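# Load two desk cartons onto cart, park in yellow bay

## Task

Move both cartons from the desk onto the utility cart and leave the cart parked in the yellow bay so that every one of its four wheels sits within the taped area without touching the tape. Neither carton may overhang the edges of the cart's trays. The robot must end upright and untilted, must not be holding or touching anything it picked up, and nothing may count on the robot to stay in place; release everything and back away before finishing.

## Robot and tools

ROBOT. A simulated Hello Robot Stretch 3 with a single arm. It has a two-wheel differential base (0.33 m long, 0.34 m wide), a lift that moves the arm up and down a mast, and a telescoping arm that reaches out to the robot's RIGHT side; to carry the gripper forward you drive the base. On-the-spot turns pivot about the point halfway between the drive wheels, 0.05 m behind the front edge. Retracted with the wrist folded, the wrist pokes up to 0.06 m beyond the right side and a turn sweeps a 0.28 m radius; an unfolded level wrist reaches past that circle. The base cannot move sideways.

FRAMES. Base frame: origin on the floor between the drive wheels, x forward, y left, z up. hand_pose is reported in it, located where the closed fingertips meet; with all wrist joints at zero its x axis is up, y points back toward the mast, z toward the rear. Odometry frame is the base frame at scene start; heading is positive to the left, in -3.142 to 3.142, and counts wheel slip as motion.

execute_actions(actions, cameras). actions is a list holding zero or one action; an empty list just reports state and images. An action may have "base", "joints", both, and optionally "contact_limits"; its motions start together.
- base: exactly one key. {"translate_m": d} is a forward (+) or backward (-) offset in metres, -1 to 1, measured from where the base was in the latest reported state. {"rotate_rad": d} is a turn offset in radians, -3.2 to 3.2, positive = counter-clockwise seen from above.
- joints: a single dict of absolute targets keyed by name (each joint is one number): lift_m 0 to 1.1 (arm height); arm_m 0 to 0.52 (extension); wrist_yaw_rad -1.345 to 4.42 (0 along the arm, positive swings toward the front, 3.0 folded over the base); wrist_pitch_rad -1.57 to 0.451 (0 level, negative tips fingers down); wrist_roll_rad -2.911 to 2.911 (0 = fingers side by side, level); gripper_m -0.089 to 0.179 (larger is wider; the real tip gap is about 0.007 m less when almost shut, 0.025 m less when fully open, zero below 0.007); head_pan_rad -3.953 to 1.73 (0 forward, positive left, -1.57 faces the arm); head_tilt_rad -1.53 to 0.419 (negative looks down). Done tolerances: ±0.004 for lift, arm, gripper; ±0.02 yaw, roll, head; ±0.05 pitch. Omitted joints or base may keep pushing toward earlier targets without that showing in status. Each action is capped at 15 s.
- contact_limits: {"arm_m": n}, n a motor_effort percent 1 to 100; the arm halts (contact_stop) when effort reaches about n (-n when retracting) and holding force stays capped until the next action. Too low stops instantly; above the maximum is clipped. The result line contact_limits lists current, default and maximum.
- cameras: list from head_camera, nav_camera, wrist_camera, all; omitted/null/["all"] gives all, [] none. Images come after the motion, ordered as the pictures line says.
Unknown keys or out-of-range values reject the whole call with no motion. If a result reports a stop, later motion/wait/finish calls in the same reply are skipped.

wait(seconds): 0 to 10; commands nothing, the world keeps running, returns state and images.
zoom_image(camera, region): enlarges [x0, y0, x1, y1] pixels (top-left origin, at most 504 by 504) of that camera's latest full image.
finished_scene(scene): ends the current scene (give its number) once the last command has been held; irreversible, and reports success. Replying with no tool call ends everything.

RESULTS. base_status and joint_status: "done" (for the base, wheels turned the commanded amount even if slipping), "off_target" (resting short and possibly still pushing; for the base, something is blocking it), "contact_stop", "time_out", "torque_fault" (target dropped, then holds in place unless slack or off). Arm and lift contact-stop on firm pushes and go slack until recommanded; a slack lift can sink under load or keep pressing, and closing fingertips on a surface pushes it up. Base, wrist and head have no contact stop. A wrist servo pushed hard for several seconds shuts off for 10 s and goes limp. on_its_own describes uncommanded behaviour; "held at" is a held target, not a position. motor_effort: percent of max, positive toward higher values, bracket = peak during last action; biased and noisy. Wheel effort positive = pushing forward. Effort at rest outside its normal range suggests pushing or carrying. lidar_m: 12 distances in metres from the base origin, 30° sectors, 1st straight ahead going counter-clockwise (4th left, 7th behind, 10th right), "-" = nothing; plane 0.17 m above floor, range 0.15 to 12 m, blind to clear objects and the robot; mast and low lift can hide sectors 5, 6, 9, 10; thin legs may be missed; a tilted base may show floor as a wall. wrist_depth_mm (45 to 1000) and head_depth_mm (280 to 4000, image sideways) are 7×7 median depth grids from top left. base_tilt in degrees (forward/right positive, with a fixed offset up to ~4°); turned_by_wheels and turned_by_imu give turn since last result.

SPEED. Fast base (0.30 m/s, 1.9 rad/s) only when stowed: lift_m < 0.30, arm_m < 0.03, wrist_yaw_rad > 2.54; otherwise 0.10 m/s and 0.63 rad/s. The robot keeps executing its last command while you compose a reply.

GRIPPER. Grip by commanding below the object's width (lower = harder); release by commanding at least 0.02 over the contact value. Readings and "done" do not confirm a grasp. Overly hard squeezes trigger a stall guard that weakens grip; send a new value to re-squeeze.

AVOID. Fold/unfold the wrist (yaw to 3.0) only with lift_m 0.32 to 0.95, wrist_pitch_rad -0.4, roll near 0; once folded the lift may go to 0.25. With yaw below -0.4 keep pitch at -0.5 or lower. Arm pushes against rigid things with the gripper above ~0.45 m can tip the robot, more so with raised contact limits or a second push. Never drive while gripping, hooking or pushing something immovable; snagging furniture while moving, especially in reverse, can tip it. If base_tilt leans, reverse the last move in small steps, pull the gripper free, and lower lift_m to about 0.2. Avoid drops, slips, slams and hard shoves. An occasional disturbance may nudge loose objects.

Each tool is called in YAML: its name, and indented under it one key for each argument.

## Session

execute_actions:
  actions: []

Scene clock: 0.00 s.
base_odometry: x=+0.000 y=+0.000 heading=+0.000 (m, m, rad; odometry frame)
turned_by_wheels: +0.000 (rad since the last result)
turned_by_imu: +0.000 (rad since the last result)
base_tilt: forward=+1.5 right=+0.9 (deg)
lidar_m: 0.96 1.24 2.04 2.15 1.90 1.68 1.24 1.82 1.63 1.64 1.95 1.36
head_depth_mm: 1795 2335 2838 2871 2450 2231 2238 / 1819 2283 2921 2997 2446 1335 971 / 1801 2482 3108 3082 2425 1374 930 / 1807 2331 3161 3144 2494 1436 989 / 1818 2474 3301 3299 3224 1441 1327 / 1810 2648 3401 3380 3355 1356 1377 / 1814 2648 3414 3330 3380 3276 2267
base_status: not commanded
joint_positions: lift_m=+0.449 arm_m=+0.000 wrist_yaw_rad=+2.813 wrist_pitch_rad=-0.508 wrist_roll_rad=-0.010 gripper_m=+0.037 head_pan_rad=+0.018 head_tilt_rad=-0.011
joint_status: not commanded
motor_effort: left_wheel=-1 right_wheel=+0 lift_m=+19 arm_m=+0 wrist_yaw_rad=+0 wrist_pitch_rad=+4 wrist_roll_rad=+0 gripper_m=-1 head_pan_rad=+0 head_tilt_rad=+0 (%)
hand_pose: x=+0.0473 y=+0.0558 z=+0.4424 quat_wxyz=(+0.287, +0.701, +0.065, +0.650) (m; base frame)
wrist_depth_mm: - - - - - - - / - - - - - - - / - - - - - - - / 862 - 860 854 879 882 874 / 722 - 741 724 733 736 737 / 620 636 - 610 621 628 626 / 543 546 - 547 548 553 544
pictures: head_camera (sideways: a quarter turn clockwise sets it upright), nav_camera (sideways: a quarter turn counterclockwise sets it upright), wrist_camera
Images, in order (width x height): head_camera 896x504, nav_camera 672x504, wrist_camera 644x364.

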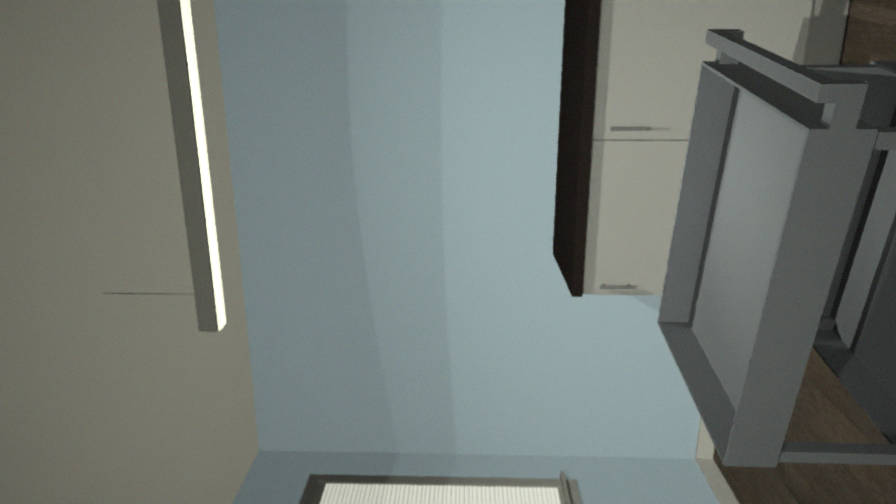

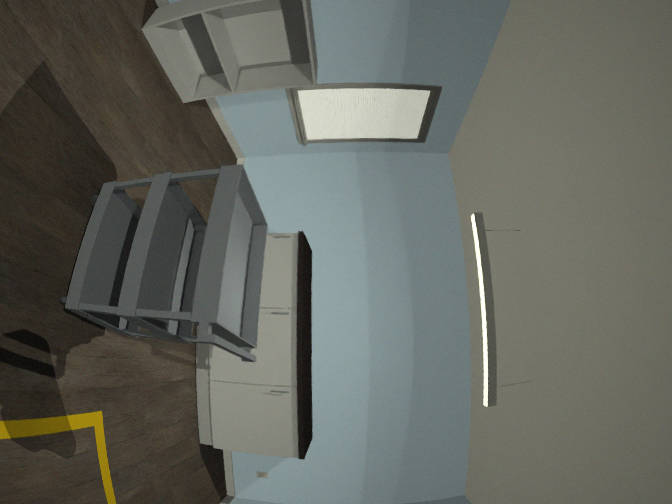

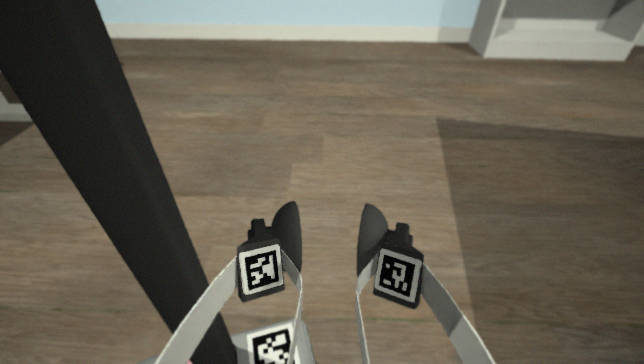

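execute_actions:
  actions:
    - {"joints":{"head_pan_rad":-0.7,"head_tilt_rad":-0.8}}
  cameras: ["head_camera","nav_camera"]

execute_actions:
  actions:
    - {"joints":{"head_pan_rad":-2.4,"head_tilt_rad":-0.5}}
  cameras: ["head_camera","nav_camera"]

execute_actions:
  actions:
    - {"joints":{"head_pan_rad":-3.9,"head_tilt_rad":-0.5}}
  cameras: ["head_camera","nav_camera"]

Scene clock: 7.03 s.
base_odometry: x=+0.000 y=+0.000 heading=+0.000 (m, m, rad; odometry frame)
turned_by_wheels: +0.000 (rad since the last result)
turned_by_imu: +0.000 (rad since the last result)
base_tilt: forward=+1.4 right=+1.0 (deg)
lidar_m: 0.96 1.25 2.04 2.14 1.89 1.68 1.24 1.83 1.63 1.64 1.95 1.36
head_depth_mm: 2161 2307 2291 1881 1541 1321 1161 / 2527 2701 2397 1846 1549 1317 1156 / 2910 2969 2355 1865 1543 1319 1153 / 2880 3064 2334 1866 1544 1317 1158 / 2295 2521 2351 1858 1545 1325 1166 / 2133 2396 2379 1855 1553 1320 1161 / 2070 2282 2333 1878 1501 1317 1152
base_status: not commanded
joint_positions: lift_m=+0.449 arm_m=+0.000 wrist_yaw_rad=+2.813 wrist_pitch_rad=-0.508 wrist_roll_rad=-0.010 gripper_m=+0.037 head_pan_rad=-0.693 head_tilt_rad=-0.790
joint_status: all done
motor_effort: left_wheel=-1(1) right_wheel=+0(0) lift_m=+19(19) arm_m=+0(0) wrist_yaw_rad=-1(1) wrist_pitch_rad=+4(4) wrist_roll_rad=+0(0) gripper_m=+0(0) head_pan_rad=-2(27) head_tilt_rad=-4(26) (%)
hand_pose: x=+0.0473 y=+0.0558 z=+0.4424 quat_wxyz=(+0.287, +0.701, +0.065, +0.650) (m; base frame)
wrist_depth_mm: - - - - - - - / - - - - - - - / - - - - - - - / 868 - 883 874 875 876 862 / 732 - 749 738 751 719 722 / 614 616 - 607 630 631 629 / 545 547 - 552 553 550 544
pictures: head_camera (sideways: a quarter turn clockwise sets it upright), nav_camera (sideways: a quarter turn counterclockwise sets it upright)
Images, in order (width x height): head_camera 896x504, nav_camera 672x504.

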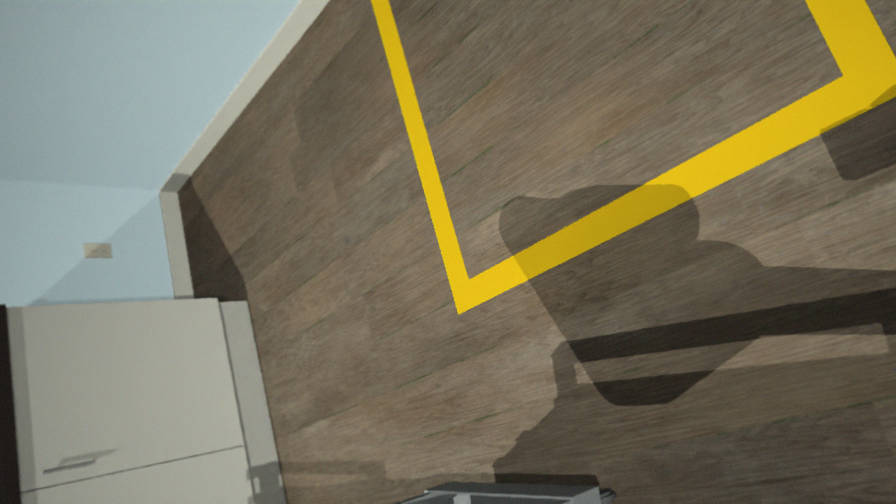

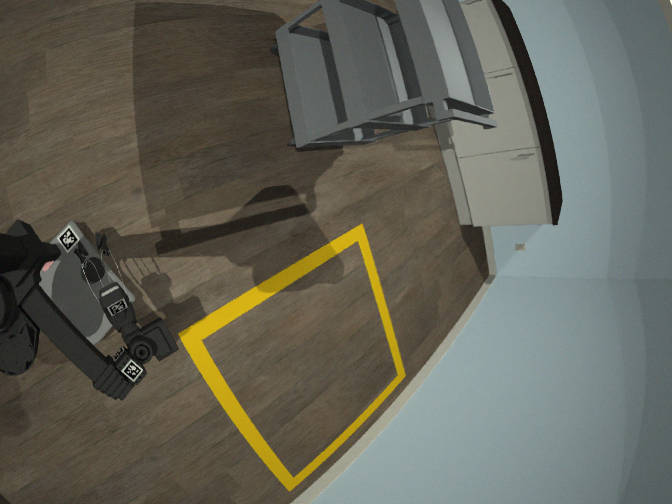

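Scene clock: 8.43 s.
base_odometry: x=+0.000 y=+0.000 heading=+0.000 (m, m, rad; odometry frame)
turned_by_wheels: +0.000 (rad since the last result)
turned_by_imu: +0.000 (rad since the last result)
base_tilt: forward=+1.3 right=+1.1 (deg)
lidar_m: 0.96 1.24 2.04 2.14 1.90 1.68 1.25 1.83 1.63 1.64 1.95 1.37
head_depth_mm: 1851 1963 2091 2217 2050 1631 1342 / 1782 1943 2140 2397 2043 1606 1334 / 1669 1814 1972 2215 2054 1614 1322 / 1570 1704 1838 2026 2049 1614 1333 / 1489 1591 1727 1896 1978 1615 1331 / 1421 1520 1643 1774 1886 1607 1335 / 1349 1431 1547 1687 1843 1610 1328
base_status: not commanded
joint_positions: lift_m=+0.449 arm_m=+0.000 wrist_yaw_rad=+2.813 wrist_pitch_rad=-0.508 wrist_roll_rad=-0.010 gripper_m=+0.037 head_pan_rad=-2.393 head_tilt_rad=-0.508
joint_status: all done
motor_effort: left_wheel=+0(1) right_wheel=+0(0) lift_m=+19(19) arm_m=-1(0) wrist_yaw_rad=+0(1) wrist_pitch_rad=+4(4) wrist_roll_rad=+1(0) gripper_m=+0(0) head_pan_rad=-2(30) head_tilt_rad=+4(18) (%)
hand_pose: x=+0.0473 y=+0.0558 z=+0.4424 quat_wxyz=(+0.287, +0.701, +0.065, +0.650) (m; base frame)
wrist_depth_mm: - - - - - - - / - - - - - - - / - - - - - - - / 872 - 870 874 887 892 870 / 720 - 734 725 745 736 735 / 617 628 - 616 633 623 626 / 547 548 - 544 543 548 551
pictures: head_camera (sideways: a quarter turn clockwise sets it upright), nav_camera (sideways: a quarter turn counterclockwise sets it upright)
Images, in order (width x height): head_camera 896x504, nav_camera 672x504.

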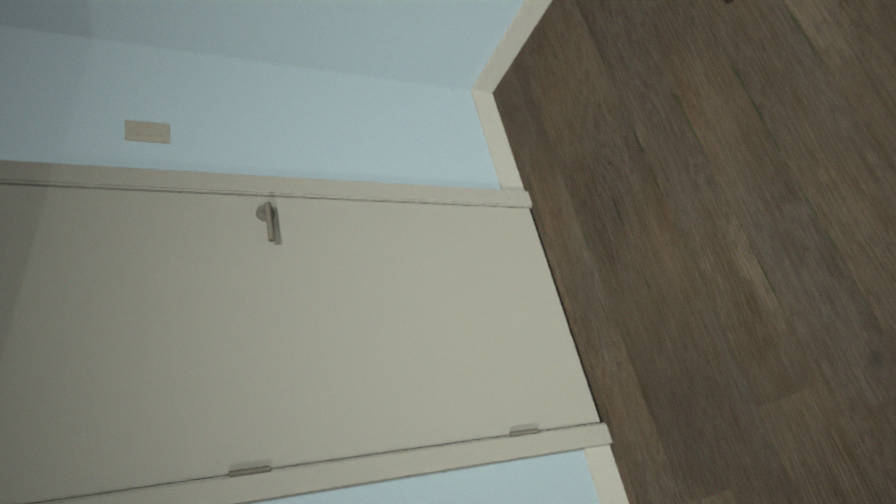

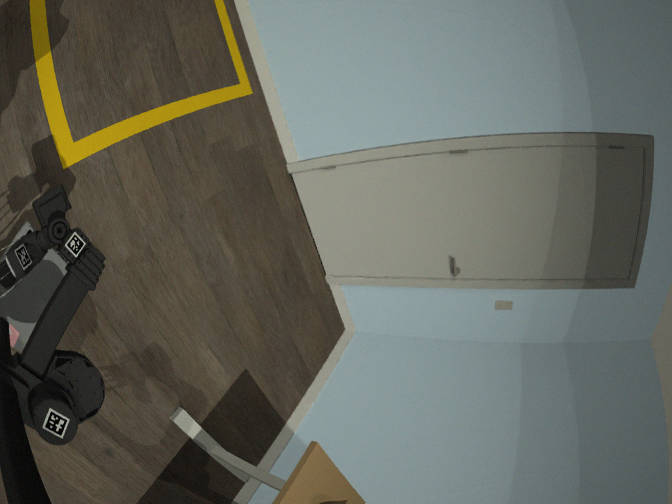

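Scene clock: 9.73 s.
base_odometry: x=+0.000 y=+0.000 heading=+0.000 (m, m, rad; odometry frame)
turned_by_wheels: +0.000 (rad since the last result)
turned_by_imu: +0.000 (rad since the last result)
base_tilt: forward=+1.4 right=+1.0 (deg)
lidar_m: 0.96 1.24 2.04 2.14 1.90 1.68 1.25 1.83 1.63 1.64 1.95 1.36
head_depth_mm: - - - - - - - / 1702 1864 - - - - - / 1647 1797 1873 1353 2040 1619 1329 / 1545 1696 1804 1274 2065 1606 1323 / 1480 1608 1735 1276 1981 1609 1327 / 1435 1552 1670 1273 1901 1619 1325 / 1375 1465 1603 1269 1826 1609 1325
base_status: not commanded
joint_positions: lift_m=+0.449 arm_m=+0.000 wrist_yaw_rad=+2.813 wrist_pitch_rad=-0.508 wrist_roll_rad=-0.010 gripper_m=+0.037 head_pan_rad=-3.893 head_tilt_rad=-0.508
joint_status: all done
motor_effort: left_wheel=-1(1) right_wheel=+0(0) lift_m=+19(19) arm_m=+0(0) wrist_yaw_rad=+0(1) wrist_pitch_rad=+4(4) wrist_roll_rad=+0(0) gripper_m=-1(0) head_pan_rad=-3(30) head_tilt_rad=+4(1) (%)
hand_pose: x=+0.0473 y=+0.0558 z=+0.4424 quat_wxyz=(+0.287, +0.701, +0.065, +0.650) (m; base frame)
wrist_depth_mm: - - - - - - - / - - - - - - - / - - - - - - - / 855 - 863 871 870 868 871 / 724 - 752 736 739 724 738 / 619 625 - 610 628 628 624 / 546 545 - 547 553 549 546
pictures: head_camera (sideways: a quarter turn clockwise sets it upright), nav_camera (sideways: a quarter turn counterclockwise sets it upright)
Images, in order (width x height): head_camera 896x504, nav_camera 672x504.

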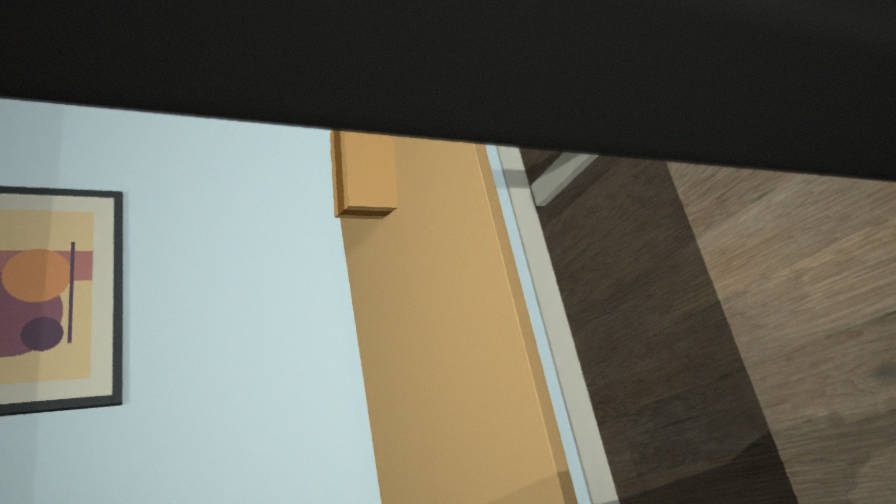

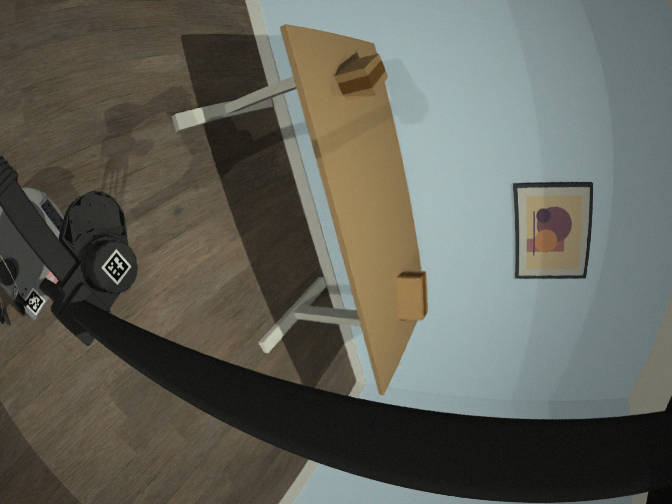

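execute_actions:
  actions:
    - {"joints":{"head_pan_rad":0.05,"head_tilt_rad":-0.75}}
  cameras: ["head_camera","nav_camera"]

Scene clock: 43.00 s.
base_odometry: x=+0.000 y=+0.000 heading=+0.000 (m, m, rad; odometry frame)
turned_by_wheels: +0.000 (rad since the last result)
turned_by_imu: +0.000 (rad since the last result)
base_tilt: forward=+1.4 right=+1.0 (deg)
lidar_m: 0.96 1.24 2.05 2.15 1.90 1.68 1.24 1.84 1.64 1.64 1.95 1.36
head_depth_mm: 2079 2172 2435 1997 1611 1364 1181 / 2109 1332 1045 1642 1622 1353 1177 / 2183 1361 1441 1300 1514 1363 1175 / 2294 1407 1501 1586 1520 1362 1172 / 2895 1377 1552 1645 1568 1358 1178 / 2985 1302 2255 1844 1610 1353 1169 / 2973 3163 2584 1967 1609 1359 1168
base_status: not commanded
joint_positions: lift_m=+0.449 arm_m=+0.000 wrist_yaw_rad=+2.813 wrist_pitch_rad=-0.508 wrist_roll_rad=-0.010 gripper_m=+0.037 head_pan_rad=+0.043 head_tilt_rad=-0.741
joint_status: all done
motor_effort: left_wheel=-1(1) right_wheel=+0(0) lift_m=+19(19) arm_m=+0(0) wrist_yaw_rad=+0(1) wrist_pitch_rad=+4(4) wrist_roll_rad=+0(0) gripper_m=+0(0) head_pan_rad=+2(29) head_tilt_rad=-4(15) (%)
hand_pose: x=+0.0473 y=+0.0558 z=+0.4424 quat_wxyz=(+0.287, +0.701, +0.065, +0.650) (m; base frame)
wrist_depth_mm: - - - - - - - / - - - - - - - / - - - - - - - / 860 - 859 866 875 901 870 / 724 - 741 721 751 725 749 / 614 618 - 610 633 627 629 / 542 542 - 546 543 545 544
pictures: head_camera (sideways: a quarter turn clockwise sets it upright), nav_camera (sideways: a quarter turn counterclockwise sets it upright)
Images, in order (width x height): head_camera 896x504, nav_camera 672x504.

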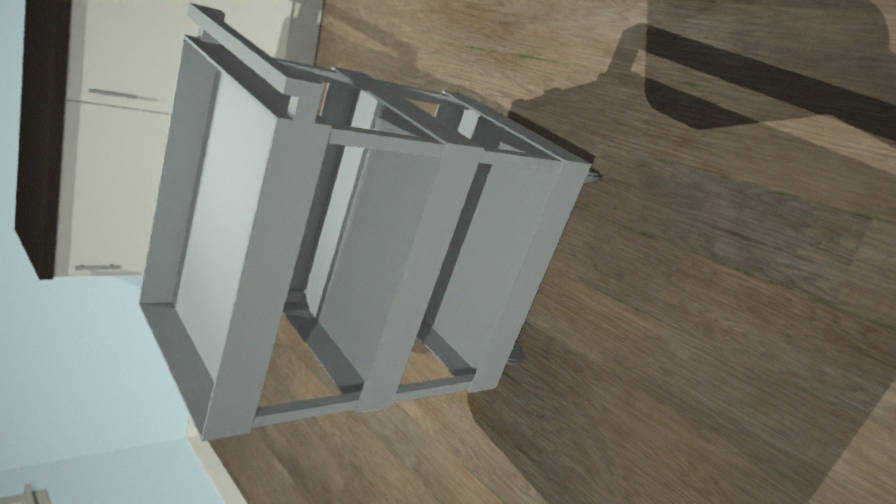

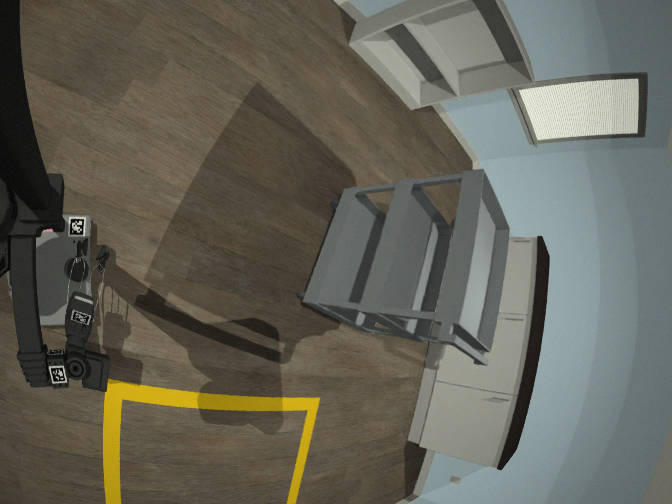

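execute_actions:
  actions:
    - {"base":{"translate_m":0.55},"joints":{"lift_m":0.94,"wrist_pitch_rad":-0.4,"wrist_yaw_rad":0,"gripper_m":0.12,"head_pan_rad":-1.5,"head_tilt_rad":-0.9}}
  cameras: []

execute_actions:
  actions:
    - {"base":{"rotate_rad":1.0},"joints":{"lift_m":1.09,"wrist_pitch_rad":-1.5}}

Scene clock: 65.20 s.
base_odometry: x=+0.550 y=+0.000 heading=+0.000 (m, m, rad; odometry frame)
turned_by_wheels: +0.000 (rad since the last result)
turned_by_imu: +0.000 (rad since the last result)
base_tilt: forward=+1.3 right=+1.1 (deg)
lidar_m: 0.44 0.58 1.70 1.98 2.35 1.95 1.79 2.02 1.80 1.81 2.15 0.43
head_depth_mm: 1540 1725 1931 - - - 1100 / 1590 1801 2003 - - - 1122 / 1646 1865 2044 - - - 1124 / 1705 1982 2056 1680 1424 1262 1121 / 1769 2020 2032 1685 1450 1270 1121 / 1843 2168 2030 1687 1452 1267 1121 / 1936 2296 2022 1666 1438 1268 1122
base_status: done
joint_positions: lift_m=+0.939 arm_m=+0.000 wrist_yaw_rad=+0.003 wrist_pitch_rad=-0.419 wrist_roll_rad=-0.010 gripper_m=+0.120 head_pan_rad=-1.493 head_tilt_rad=-0.889
joint_status: all done
motor_effort: left_wheel=-1(6) right_wheel=+0(3) lift_m=+29(26) arm_m=+0(0) wrist_yaw_rad=-4(5) wrist_pitch_rad=+5(6) wrist_roll_rad=+0(0) gripper_m=+0(94) head_pan_rad=-2(29) head_tilt_rad=-4(13) (%)
hand_pose: x=-0.0209 y=-0.3691 z=+0.9517 quat_wxyz=(+0.696, +0.149, -0.687, -0.146) (m; base frame)
wrist_depth_mm: - - - - - - - / - - - - - - - / - - - - - - - / - - - - - - - / - - - - - - - / - - - - - - - / - - - - - - -
pictures: none
No camera images: the call's "cameras" was empty. Leave "cameras" out to get every camera's image.

Scene clock: 67.73 s.
base_odometry: x=+0.550 y=+0.000 heading=+1.000 (m, m, rad; odometry frame)
turned_by_wheels: +1.000 (rad since the last result)
turned_by_imu: +0.996 (rad since the last result)
base_tilt: forward=+1.5 right=+1.1 (deg)
lidar_m: 1.70 1.97 2.29 1.94 2.21 2.07 1.81 1.80 2.08 0.43 0.43 0.55
head_depth_mm: - - - - - - 1122 / - - - - - - 1117 / 1805 2054 - - - - 1125 / 1771 1962 2002 1316 1375 1214 1126 / 1735 913 762 621 899 1171 1125 / 1692 907 782 665 915 1159 1123 / 1646 898 783 665 915 1156 1122
base_status: done
joint_positions: lift_m=+1.089 arm_m=+0.000 wrist_yaw_rad=+0.002 wrist_pitch_rad=-1.496 wrist_roll_rad=-0.010 gripper_m=+0.120 head_pan_rad=-1.493 head_tilt_rad=-0.889
joint_status: all done
motor_effort: left_wheel=-4(10) right_wheel=+2(4) lift_m=+29(27) arm_m=+0(1) wrist_yaw_rad=-2(3) wrist_pitch_rad=-1(7) wrist_roll_rad=+1(0) gripper_m=+0(0) head_pan_rad=-3(3) head_tilt_rad=-4(4) (%)
hand_pose: x=-0.0216 y=-0.1399 z=+0.9707 quat_wxyz=(+0.521, +0.484, -0.515, -0.478) (m; base frame)
wrist_depth_mm: 626 622 613 - - - - / - 910 917 - - - - / - - - - - - - / - - - - - - - / - - - - - - - / - - - - - - - / - - - - - - -
pictures: head_camera (sideways: a quarter turn clockwise sets it upright), nav_camera (sideways: a quarter turn counterclockwise sets it upright), wrist_camera
Images, in order (width x height): head_camera 896x504, nav_camera 672x504, wrist_camera 644x364.

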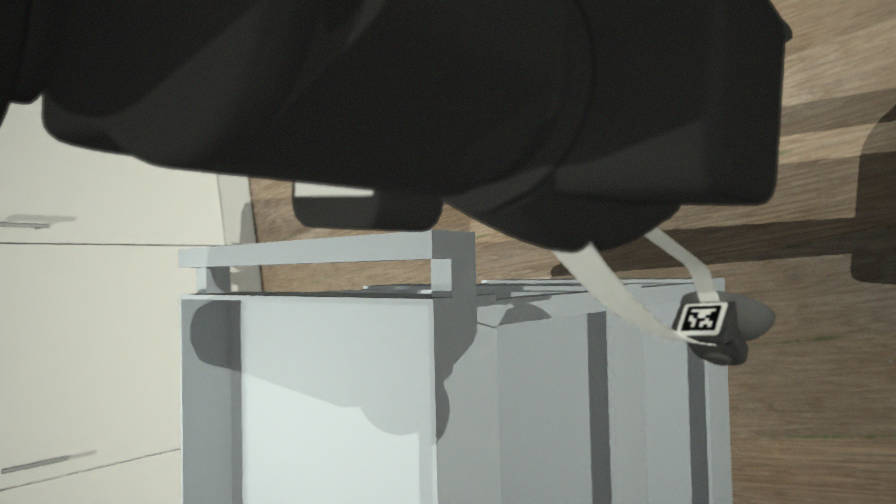

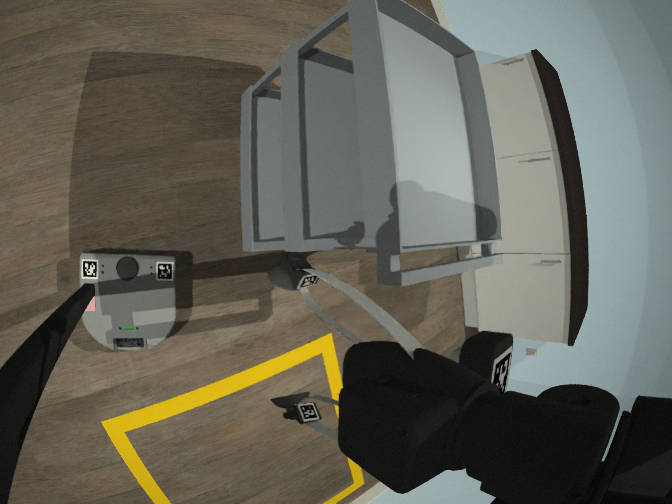

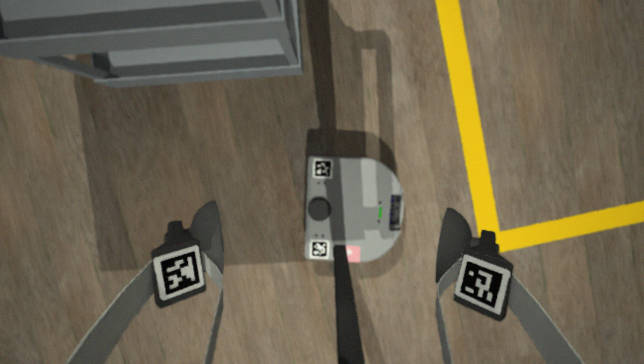

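execute_actions:
  actions:
    - {"base":{"translate_m":0.08},"joints":{"arm_m":0.42,"wrist_pitch_rad":-1.25,"gripper_m":0.175}}

Scene clock: 77.07 s.
base_odometry: x=+0.593 y=+0.067 heading=+1.000 (m, m, rad; odometry frame)
turned_by_wheels: +0.000 (rad since the last result)
turned_by_imu: -0.001 (rad since the last result)
base_tilt: forward=+1.4 right=+1.0 (deg)
lidar_m: 1.62 1.90 2.19 1.93 2.23 2.16 1.88 1.88 2.17 0.42 0.43 0.54
head_depth_mm: 1874 2375 2039 1696 1440 1262 1127 / 1857 2115 2038 1710 1434 1265 1123 / 1856 1987 1939 1591 1449 1266 1126 / 1725 906 784 664 839 1181 1120 / 1703 901 780 627 914 1159 1119 / 1670 900 784 625 916 1141 1130 / 1634 897 779 620 912 1142 1123
base_status: done
joint_positions: lift_m=+1.089 arm_m=+0.420 wrist_yaw_rad=+0.001 wrist_pitch_rad=-1.255 wrist_roll_rad=-0.010 gripper_m=+0.175 head_pan_rad=-1.493 head_tilt_rad=-0.889
joint_status: all done
motor_effort: left_wheel=-4(6) right_wheel=+1(4) lift_m=+29(29) arm_m=+2(1) wrist_yaw_rad=-2(2) wrist_pitch_rad=+1(2) wrist_roll_rad=+0(0) gripper_m=+0(98) head_pan_rad=-3(2) head_tilt_rad=-3(4) (%)
hand_pose: x=-0.0216 y=-0.6213 z=+0.9770 quat_wxyz=(+0.576, +0.418, -0.569, -0.413) (m; base frame)
wrist_depth_mm: 349 360 367 332 - - - / 374 370 366 506 - - - / 362 363 359 378 - - - / 356 354 353 351 - - - / 349 349 344 341 - - - / 339 336 336 288 - - - / 333 332 328 330 - - -
pictures: head_camera (sideways: a quarter turn clockwise sets it upright), nav_camera (sideways: a quarter turn counterclockwise sets it upright), wrist_camera
Images, in order (width x height): head_camera 896x504, nav_camera 672x504, wrist_camera 644x364.

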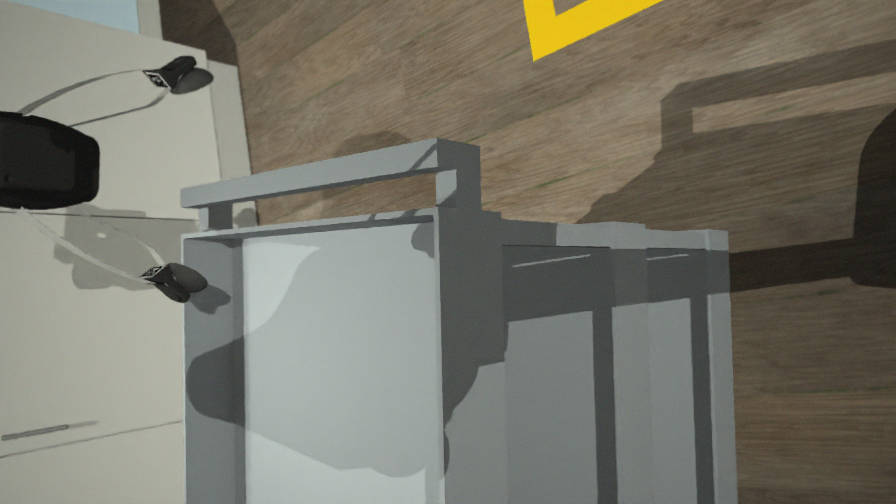

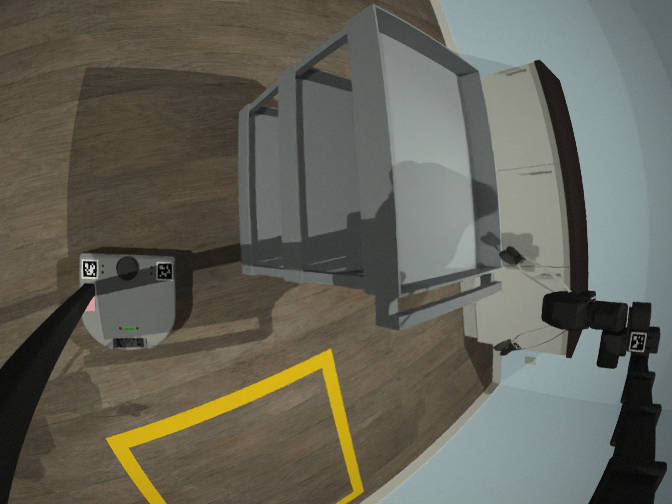

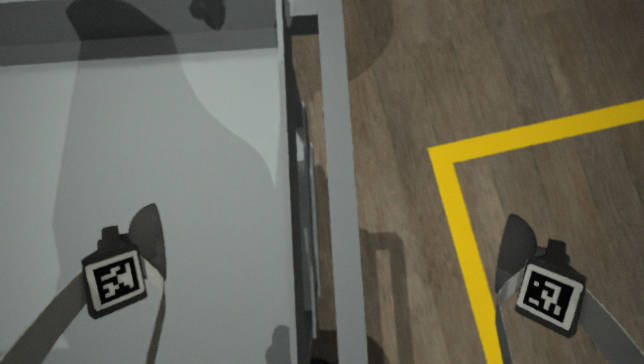

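execute_actions:
  actions:
    - {"joints":{"lift_m":0.96,"gripper_m":0.11}}

Scene clock: 83.77 s.
base_odometry: x=+0.593 y=+0.067 heading=+1.000 (m, m, rad; odometry frame)
turned_by_wheels: +0.000 (rad since the last result)
turned_by_imu: +0.000 (rad since the last result)
base_tilt: forward=+1.4 right=+1.1 (deg)
lidar_m: 1.63 1.90 2.18 1.93 2.23 2.16 1.88 1.88 2.17 0.42 0.43 0.54
head_depth_mm: 1892 2386 2035 1691 1458 1266 1119 / - 2104 2020 1701 1448 1259 1128 / 1735 - 1905 1589 1454 1261 1123 / 1776 1883 759 663 834 1176 1120 / 1710 903 780 628 913 1161 1120 / 1663 898 780 624 912 1135 1129 / 1620 895 779 618 912 1136 1128
base_status: not commanded
joint_positions: lift_m=+0.961 arm_m=+0.420 wrist_yaw_rad=+0.001 wrist_pitch_rad=-1.255 wrist_roll_rad=-0.010 gripper_m=+0.110 head_pan_rad=-1.493 head_tilt_rad=-0.889
joint_status: all done
motor_effort: left_wheel=-3(4) right_wheel=+1(1) lift_m=+8(28) arm_m=+3(2) wrist_yaw_rad=-2(2) wrist_pitch_rad=+1(1) wrist_roll_rad=+0(0) gripper_m=+0(98) head_pan_rad=-3(2) head_tilt_rad=-4(3) (%)
hand_pose: x=-0.0216 y=-0.6213 z=+0.8483 quat_wxyz=(+0.576, +0.418, -0.569, -0.413) (m; base frame)
wrist_depth_mm: 244 243 239 166 - - - / 237 236 234 425 - - - / 231 232 229 547 - - - / 226 226 223 235 - - - / 220 221 173 219 974 948 948 / 218 215 212 449 919 939 917 / 213 210 209 438 923 931 929
pictures: head_camera (sideways: a quarter turn clockwise sets it upright), nav_camera (sideways: a quarter turn counterclockwise sets it upright), wrist_camera
Images, in order (width x height): head_camera 896x504, nav_camera 672x504, wrist_camera 644x364.

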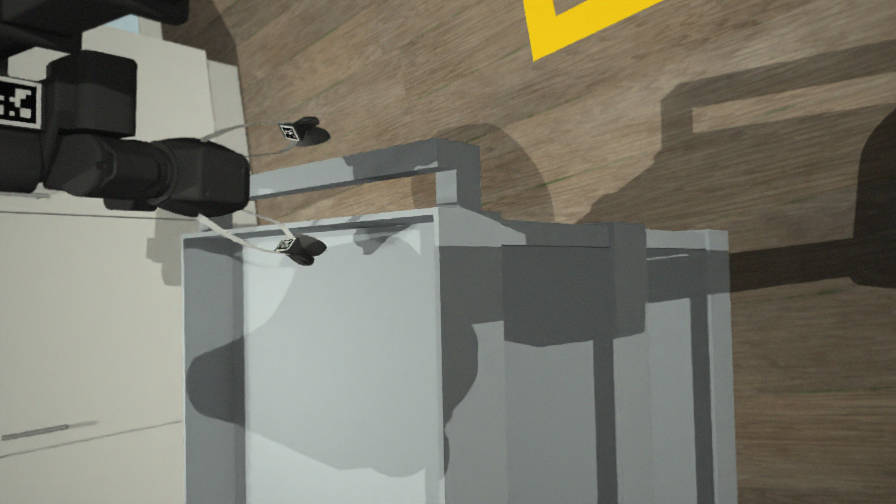

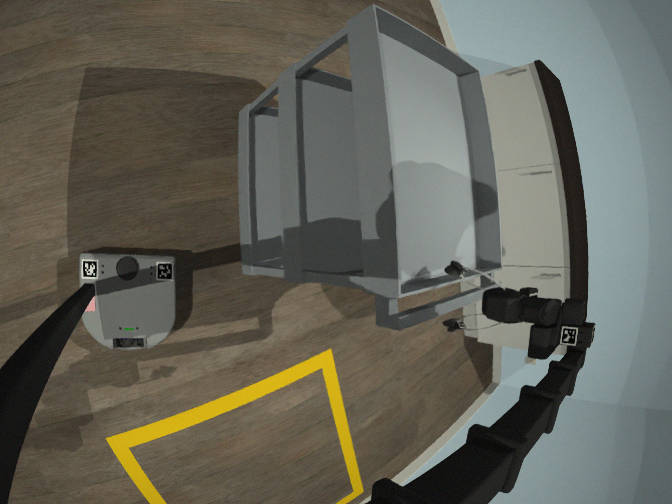

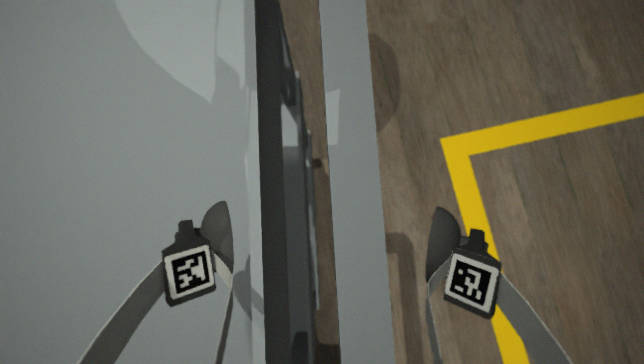

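execute_actions:
  actions:
    - {"joints":{"lift_m":0.925}}
  cameras: ["head_camera","wrist_camera"]

Scene clock: 90.43 s.
base_odometry: x=+0.593 y=+0.067 heading=+1.000 (m, m, rad; odometry frame)
turned_by_wheels: +0.000 (rad since the last result)
turned_by_imu: +0.000 (rad since the last result)
base_tilt: forward=+1.4 right=+1.0 (deg)
lidar_m: 1.62 1.90 2.19 1.93 2.23 2.16 1.88 1.88 2.18 0.42 0.43 0.54
head_depth_mm: - 2284 2024 1702 1444 1264 1122 / - 2231 2063 1694 1449 1271 1128 / 1690 - 1908 1583 1451 1267 1119 / 1747 904 758 664 838 1180 1118 / 1699 901 781 628 914 1154 1119 / 1661 898 783 623 915 1136 1120 / 1638 896 781 620 916 1134 1123
base_status: not commanded
joint_positions: lift_m=+0.926 arm_m=+0.420 wrist_yaw_rad=+0.001 wrist_pitch_rad=-1.255 wrist_roll_rad=-0.010 gripper_m=+0.110 head_pan_rad=-1.493 head_tilt_rad=-0.889
joint_status: all done
motor_effort: left_wheel=-2(3) right_wheel=+0(1) lift_m=+7(8) arm_m=+2(2) wrist_yaw_rad=+0(1) wrist_pitch_rad=+2(1) wrist_roll_rad=+0(0) gripper_m=-2(2) head_pan_rad=-3(2) head_tilt_rad=-5(4) (%)
hand_pose: x=-0.0216 y=-0.6213 z=+0.8134 quat_wxyz=(+0.576, +0.418, -0.569, -0.413) (m; base frame)
wrist_depth_mm: 206 204 202 347 - - - / 201 199 197 448 - - - / 196 195 186 514 - - 955 / 191 190 176 507 930 943 949 / 187 187 135 491 117 929 913 / 183 182 132 483 114 914 885 / 179 178 151 407 892 888 879
pictures: head_camera (sideways: a quarter turn clockwise sets it upright), wrist_camera
Images, in order (width x height): head_camera 896x504, wrist_camera 644x364.

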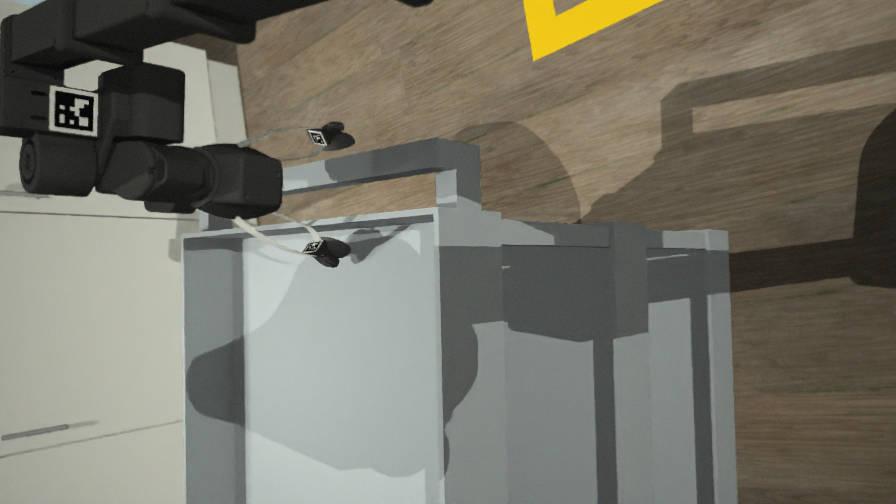

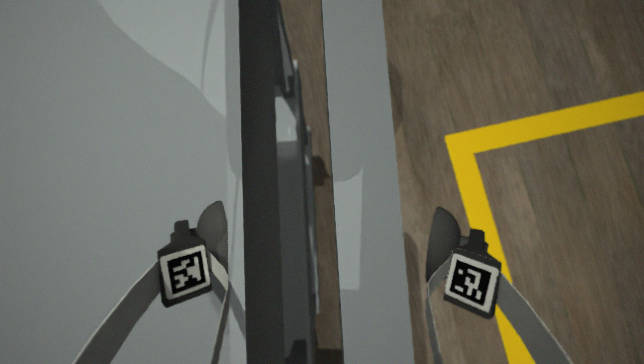

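execute_actions:
  actions:
    - {"joints":{"lift_m":0.9}}
  cameras: []

execute_actions:
  actions:
    - {"joints":{"gripper_m":0.04}}
  cameras: ["head_camera","wrist_camera"]

Scene clock: 97.33 s.
base_odometry: x=+0.593 y=+0.067 heading=+1.000 (m, m, rad; odometry frame)
turned_by_wheels: +0.000 (rad since the last result)
turned_by_imu: +0.000 (rad since the last result)
base_tilt: forward=+1.4 right=+1.0 (deg)
lidar_m: 1.62 1.90 2.19 1.93 2.23 2.17 1.88 1.88 2.17 0.42 0.43 0.54
head_depth_mm: - 2286 1990 1691 1455 1268 1122 / - 2298 2028 1692 1454 1265 1117 / 1709 - 1888 1579 1458 1261 1126 / 1747 908 773 667 844 1178 1118 / 1718 902 780 665 918 1153 1128 / 1664 897 781 624 918 1131 1121 / 1637 894 780 620 916 1137 1124
base_status: not commanded
joint_positions: lift_m=+0.917 arm_m=+0.420 wrist_yaw_rad=+0.002 wrist_pitch_rad=-1.250 wrist_roll_rad=-0.006 gripper_m=+0.110 head_pan_rad=-1.493 head_tilt_rad=-0.889
joint_status: lift_m contact_stop (moved -0.009 of -0.026)
on_its_own: lift_m is slack since a contact_stop, until your next command for it (your +0.900 is given up)
motor_effort: left_wheel=-4(4) right_wheel=+2(3) lift_m=+18(18) arm_m=+2(2) wrist_yaw_rad=-2(2) wrist_pitch_rad=+0(1) wrist_roll_rad=-2(3) gripper_m=-6(5) head_pan_rad=-3(2) head_tilt_rad=-3(4) (%)
hand_pose: x=-0.0215 y=-0.6225 z=+0.8047 quat_wxyz=(+0.575, +0.416, -0.571, -0.412) (m; base frame)
wrist_depth_mm: 201 200 197 149 - - - / 196 195 191 439 - - - / 190 189 185 507 968 955 959 / 186 185 175 497 935 949 923 / 181 181 136 489 110 910 908 / 177 176 131 473 107 907 881 / 174 172 147 399 105 882 874
pictures: none
No camera images: the call's "cameras" was empty. Leave "cameras" out to get every camera's image.

not run: a stop came earlier in this reply.

The pad is landing on the rim. Open wider, then lower.

execute_actions:
  actions:
    - {"joints":{"lift_m":0.925,"gripper_m":0.15}}
  cameras: []

execute_actions:
  actions:
    - {"joints":{"lift_m":0.895}}
  cameras: []

execute_actions:
  actions:
    - {"joints":{"gripper_m":0.04}}
  cameras: ["head_camera","wrist_camera"]

Scene clock: 105.03 s.
base_odometry: x=+0.593 y=+0.067 heading=+1.000 (m, m, rad; odometry frame)
turned_by_wheels: +0.000 (rad since the last result)
turned_by_imu: +0.000 (rad since the last result)
base_tilt: forward=+1.4 right=+1.2 (deg)
lidar_m: 1.62 1.90 2.18 1.93 2.22 2.16 1.88 1.88 2.17 0.42 0.43 0.54
head_depth_mm: - 2275 2044 1698 1443 1260 1126 / - 2282 2047 1688 1456 1264 1125 / 1700 - 1904 1572 1448 1267 1126 / 1752 906 758 664 839 1188 1120 / 1708 906 784 627 916 1165 1123 / 1671 895 782 624 918 1140 1124 / 1641 895 779 618 916 1137 1121
base_status: not commanded
joint_positions: lift_m=+0.924 arm_m=+0.420 wrist_yaw_rad=+0.002 wrist_pitch_rad=-1.253 wrist_roll_rad=-0.007 gripper_m=+0.150 head_pan_rad=-1.493 head_tilt_rad=-0.889
joint_status: all done
motor_effort: left_wheel=-3(3) right_wheel=+1(2) lift_m=+29(29) arm_m=+2(3) wrist_yaw_rad=-4(2) wrist_pitch_rad=+1(1) wrist_roll_rad=-2(2) gripper_m=+0(97) head_pan_rad=-2(2) head_tilt_rad=-4(4) (%)
hand_pose: x=-0.0215 y=-0.6220 z=+0.8121 quat_wxyz=(+0.575, +0.416, -0.570, -0.413) (m; base frame)
wrist_depth_mm: 205 204 201 127 - - - / 199 198 195 449 - - - / 194 194 191 452 - - 967 / 191 189 181 498 941 942 935 / 186 186 168 488 918 942 920 / 182 180 147 479 901 - 896 / - 176 152 408 872 870 861
pictures: none
No camera images: the call's "cameras" was empty. Leave "cameras" out to get every camera's image.

Scene clock: 106.30 s.
base_odometry: x=+0.593 y=+0.067 heading=+1.000 (m, m, rad; odometry frame)
turned_by_wheels: +0.000 (rad since the last result)
turned_by_imu: -0.003 (rad since the last result)
base_tilt: forward=+1.4 right=+1.0 (deg)
lidar_m: 1.62 1.90 2.18 1.93 2.23 2.16 1.88 1.88 2.17 0.42 0.43 0.54
head_depth_mm: 1772 2280 1991 1690 1453 1264 1122 / - 2285 2038 1695 1459 1267 1126 / 1731 - 1887 1578 1446 1265 1129 / 1741 910 763 643 918 1184 1124 / 1707 906 780 665 916 1159 1122 / 1667 903 777 629 913 1141 1125 / 1619 900 782 623 915 1131 1125
base_status: not commanded
joint_positions: lift_m=+0.910 arm_m=+0.420 wrist_yaw_rad=+0.002 wrist_pitch_rad=-1.244 wrist_roll_rad=+0.000 gripper_m=+0.150 head_pan_rad=-1.493 head_tilt_rad=-0.889
joint_status: lift_m contact_stop (moved -0.014 of -0.029)
on_its_own: lift_m is slack since a contact_stop, until your next command for it (your +0.895 is given up)
motor_effort: left_wheel=-7(9) right_wheel=+6(10) lift_m=+19(23) arm_m=+2(2) wrist_yaw_rad=-2(3) wrist_pitch_rad=-2(2) wrist_roll_rad=-6(6) gripper_m=-6(6) head_pan_rad=-3(2) head_tilt_rad=-4(4) (%)
hand_pose: x=-0.0215 y=-0.6242 z=+0.7982 quat_wxyz=(+0.575, +0.413, -0.574, -0.412) (m; base frame)
wrist_depth_mm: 195 193 158 116 - - - / 189 189 150 113 - - - / 185 183 142 110 939 946 953 / 179 179 138 107 938 967 916 / 176 175 153 482 899 915 893 / 172 169 145 443 886 - 868 / 166 166 137 396 878 855 865
pictures: none
No camera images: the call's "cameras" was empty. Leave "cameras" out to get every camera's image.

not run: a stop came earlier in this reply.

execute_actions:
  actions:
    - {"joints":{"lift_m":0.925,"gripper_m":0.04}}
  cameras: ["head_camera","wrist_camera"]

Scene clock: 111.13 s.
base_odometry: x=+0.593 y=+0.067 heading=+1.000 (m, m, rad; odometry frame)
turned_by_wheels: +0.001 (rad since the last result)
turned_by_imu: +0.001 (rad since the last result)
base_tilt: forward=+1.3 right=+1.0 (deg)
lidar_m: 1.62 1.90 2.19 1.93 2.23 2.16 1.89 1.88 2.17 0.42 0.43 0.54
head_depth_mm: - 2208 2021 1690 1448 1267 1121 / - 2256 2028 1678 1445 1264 1123 / 1690 - 1855 1572 1461 1261 1122 / 1744 909 785 663 842 1177 1124 / 1708 897 784 665 914 1156 1121 / 1672 898 781 628 914 1132 1128 / 1623 896 780 621 913 1138 1125
base_status: not commanded
joint_positions: lift_m=+0.924 arm_m=+0.420 wrist_yaw_rad=+0.004 wrist_pitch_rad=-1.254 wrist_roll_rad=-0.006 gripper_m=+0.041 head_pan_rad=-1.493 head_tilt_rad=-0.889
joint_status: all done
motor_effort: left_wheel=+11(11) right_wheel=-11(11) lift_m=+28(32) arm_m=+2(2) wrist_yaw_rad=-5(5) wrist_pitch_rad=+1(2) wrist_roll_rad=-2(6) gripper_m=-30(100) head_pan_rad=-3(2) head_tilt_rad=-4(4) (%)
hand_pose: x=-0.0214 y=-0.6216 z=+0.8121 quat_wxyz=(+0.575, +0.417, -0.570, -0.413) (m; base frame)
wrist_depth_mm: 205 204 201 347 - - - / 201 198 195 451 - - - / 196 194 185 510 - 966 946 / 191 190 173 501 949 949 935 / 186 186 133 488 115 918 898 / 182 182 130 417 112 906 895 / 178 178 163 409 111 878 882
pictures: head_camera (sideways: a quarter turn clockwise sets it upright), wrist_camera
Images, in order (width x height): head_camera 896x504, wrist_camera 644x364.

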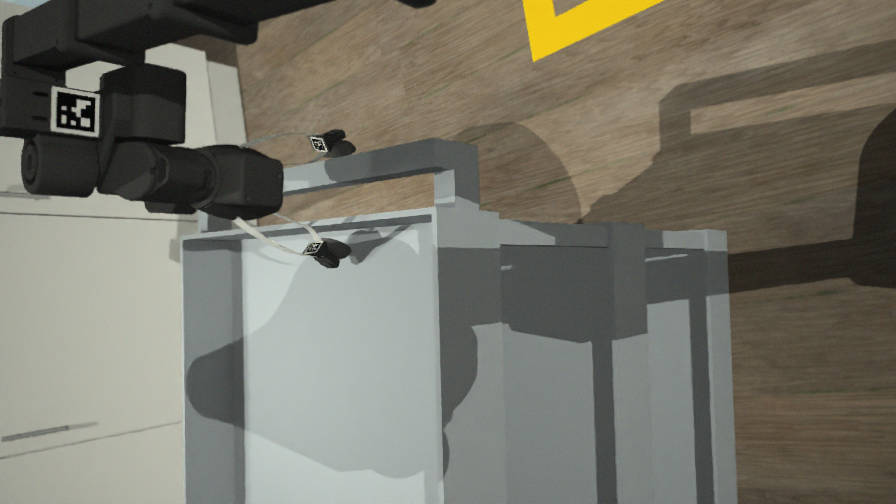

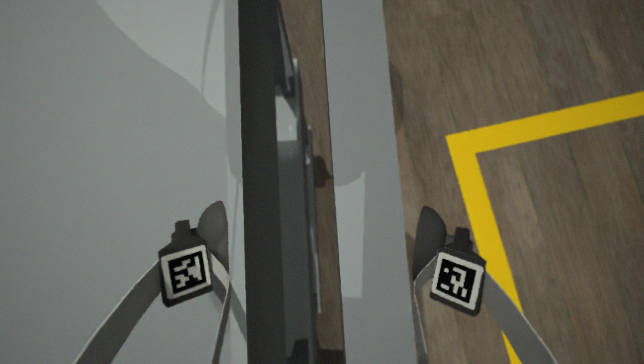

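execute_actions:
  actions:
    - {"base":{"translate_m":-0.2}}

Scene clock: 122.20 s.
base_odometry: x=+0.485 y=-0.101 heading=+1.001 (m, m, rad; odometry frame)
turned_by_wheels: +0.000 (rad since the last result)
turned_by_imu: -0.001 (rad since the last result)
base_tilt: forward=+1.5 right=+0.9 (deg)
lidar_m: 1.83 2.08 2.40 1.97 2.18 1.94 1.69 1.69 1.95 0.40 0.40 0.48
head_depth_mm: - 2514 2045 1683 1450 1275 1129 / - 2351 2017 1647 1449 1271 1125 / 1747 - 1879 600 1425 1260 1119 / 1794 1931 761 649 902 1096 1126 / 1754 891 782 650 898 1096 1122 / 1712 1849 781 649 893 1101 1120 / 1671 1803 784 647 902 1078 1126
base_status: done
joint_positions: lift_m=+0.925 arm_m=+0.420 wrist_yaw_rad=+0.021 wrist_pitch_rad=-1.311 wrist_roll_rad=-0.037 gripper_m=+0.048 head_pan_rad=-1.493 head_tilt_rad=-0.889
joint_status: not commanded
on_its_own: gripper_m is held at +0.047, not at your +0.040, by its stall guard, which is not easing now; wrist_yaw_rad is at rest, and its effort (-22) is outside its rest range (-12 to +12)
motor_effort: left_wheel=+9(23) right_wheel=-9(31) lift_m=+20(28) arm_m=+2(2) wrist_yaw_rad=-22(25) wrist_pitch_rad=+17(17) wrist_roll_rad=+15(15) gripper_m=-26(32) head_pan_rad=-3(2) head_tilt_rad=-4(3) (%)
hand_pose: x=-0.0207 y=-0.6072 z=+0.8098 quat_wxyz=(+0.575, +0.445, -0.545, -0.417) (m; base frame)
wrist_depth_mm: 196 195 190 121 - - - / 193 192 173 119 - - 966 / 190 189 188 439 941 948 944 / 187 186 181 498 947 927 943 / 185 184 135 491 114 940 925 / 182 182 130 419 113 913 898 / 179 178 178 404 111 909 911
pictures: head_camera (sideways: a quarter turn clockwise sets it upright), nav_camera (sideways: a quarter turn counterclockwise sets it upright), wrist_camera
Images, in order (width x height): head_camera 896x504, nav_camera 672x504, wrist_camera 644x364.

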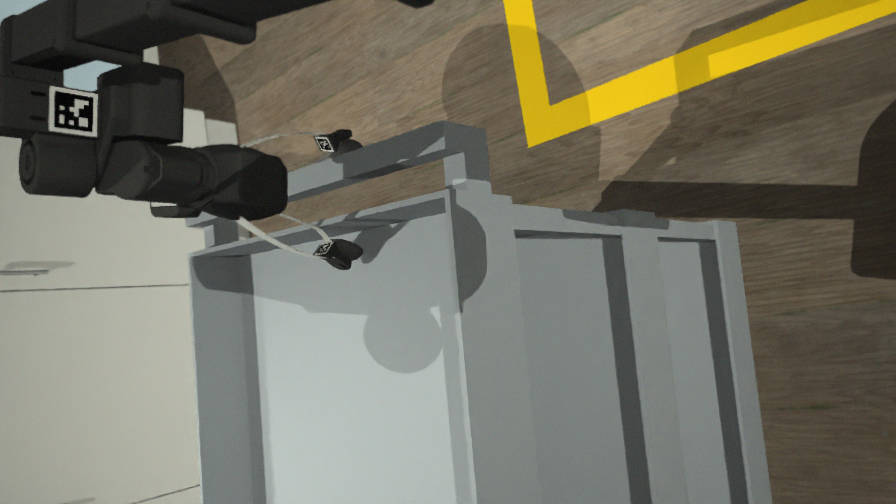

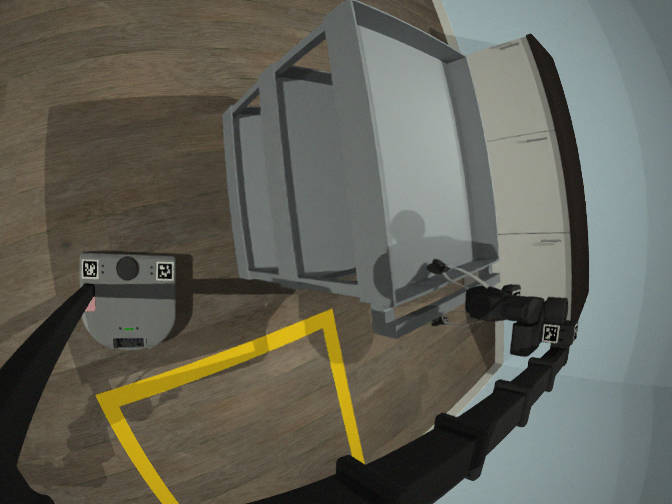

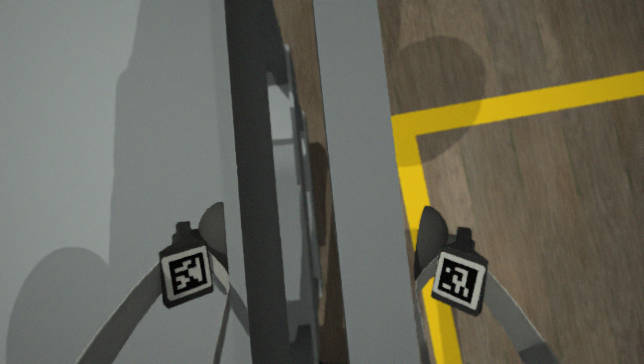

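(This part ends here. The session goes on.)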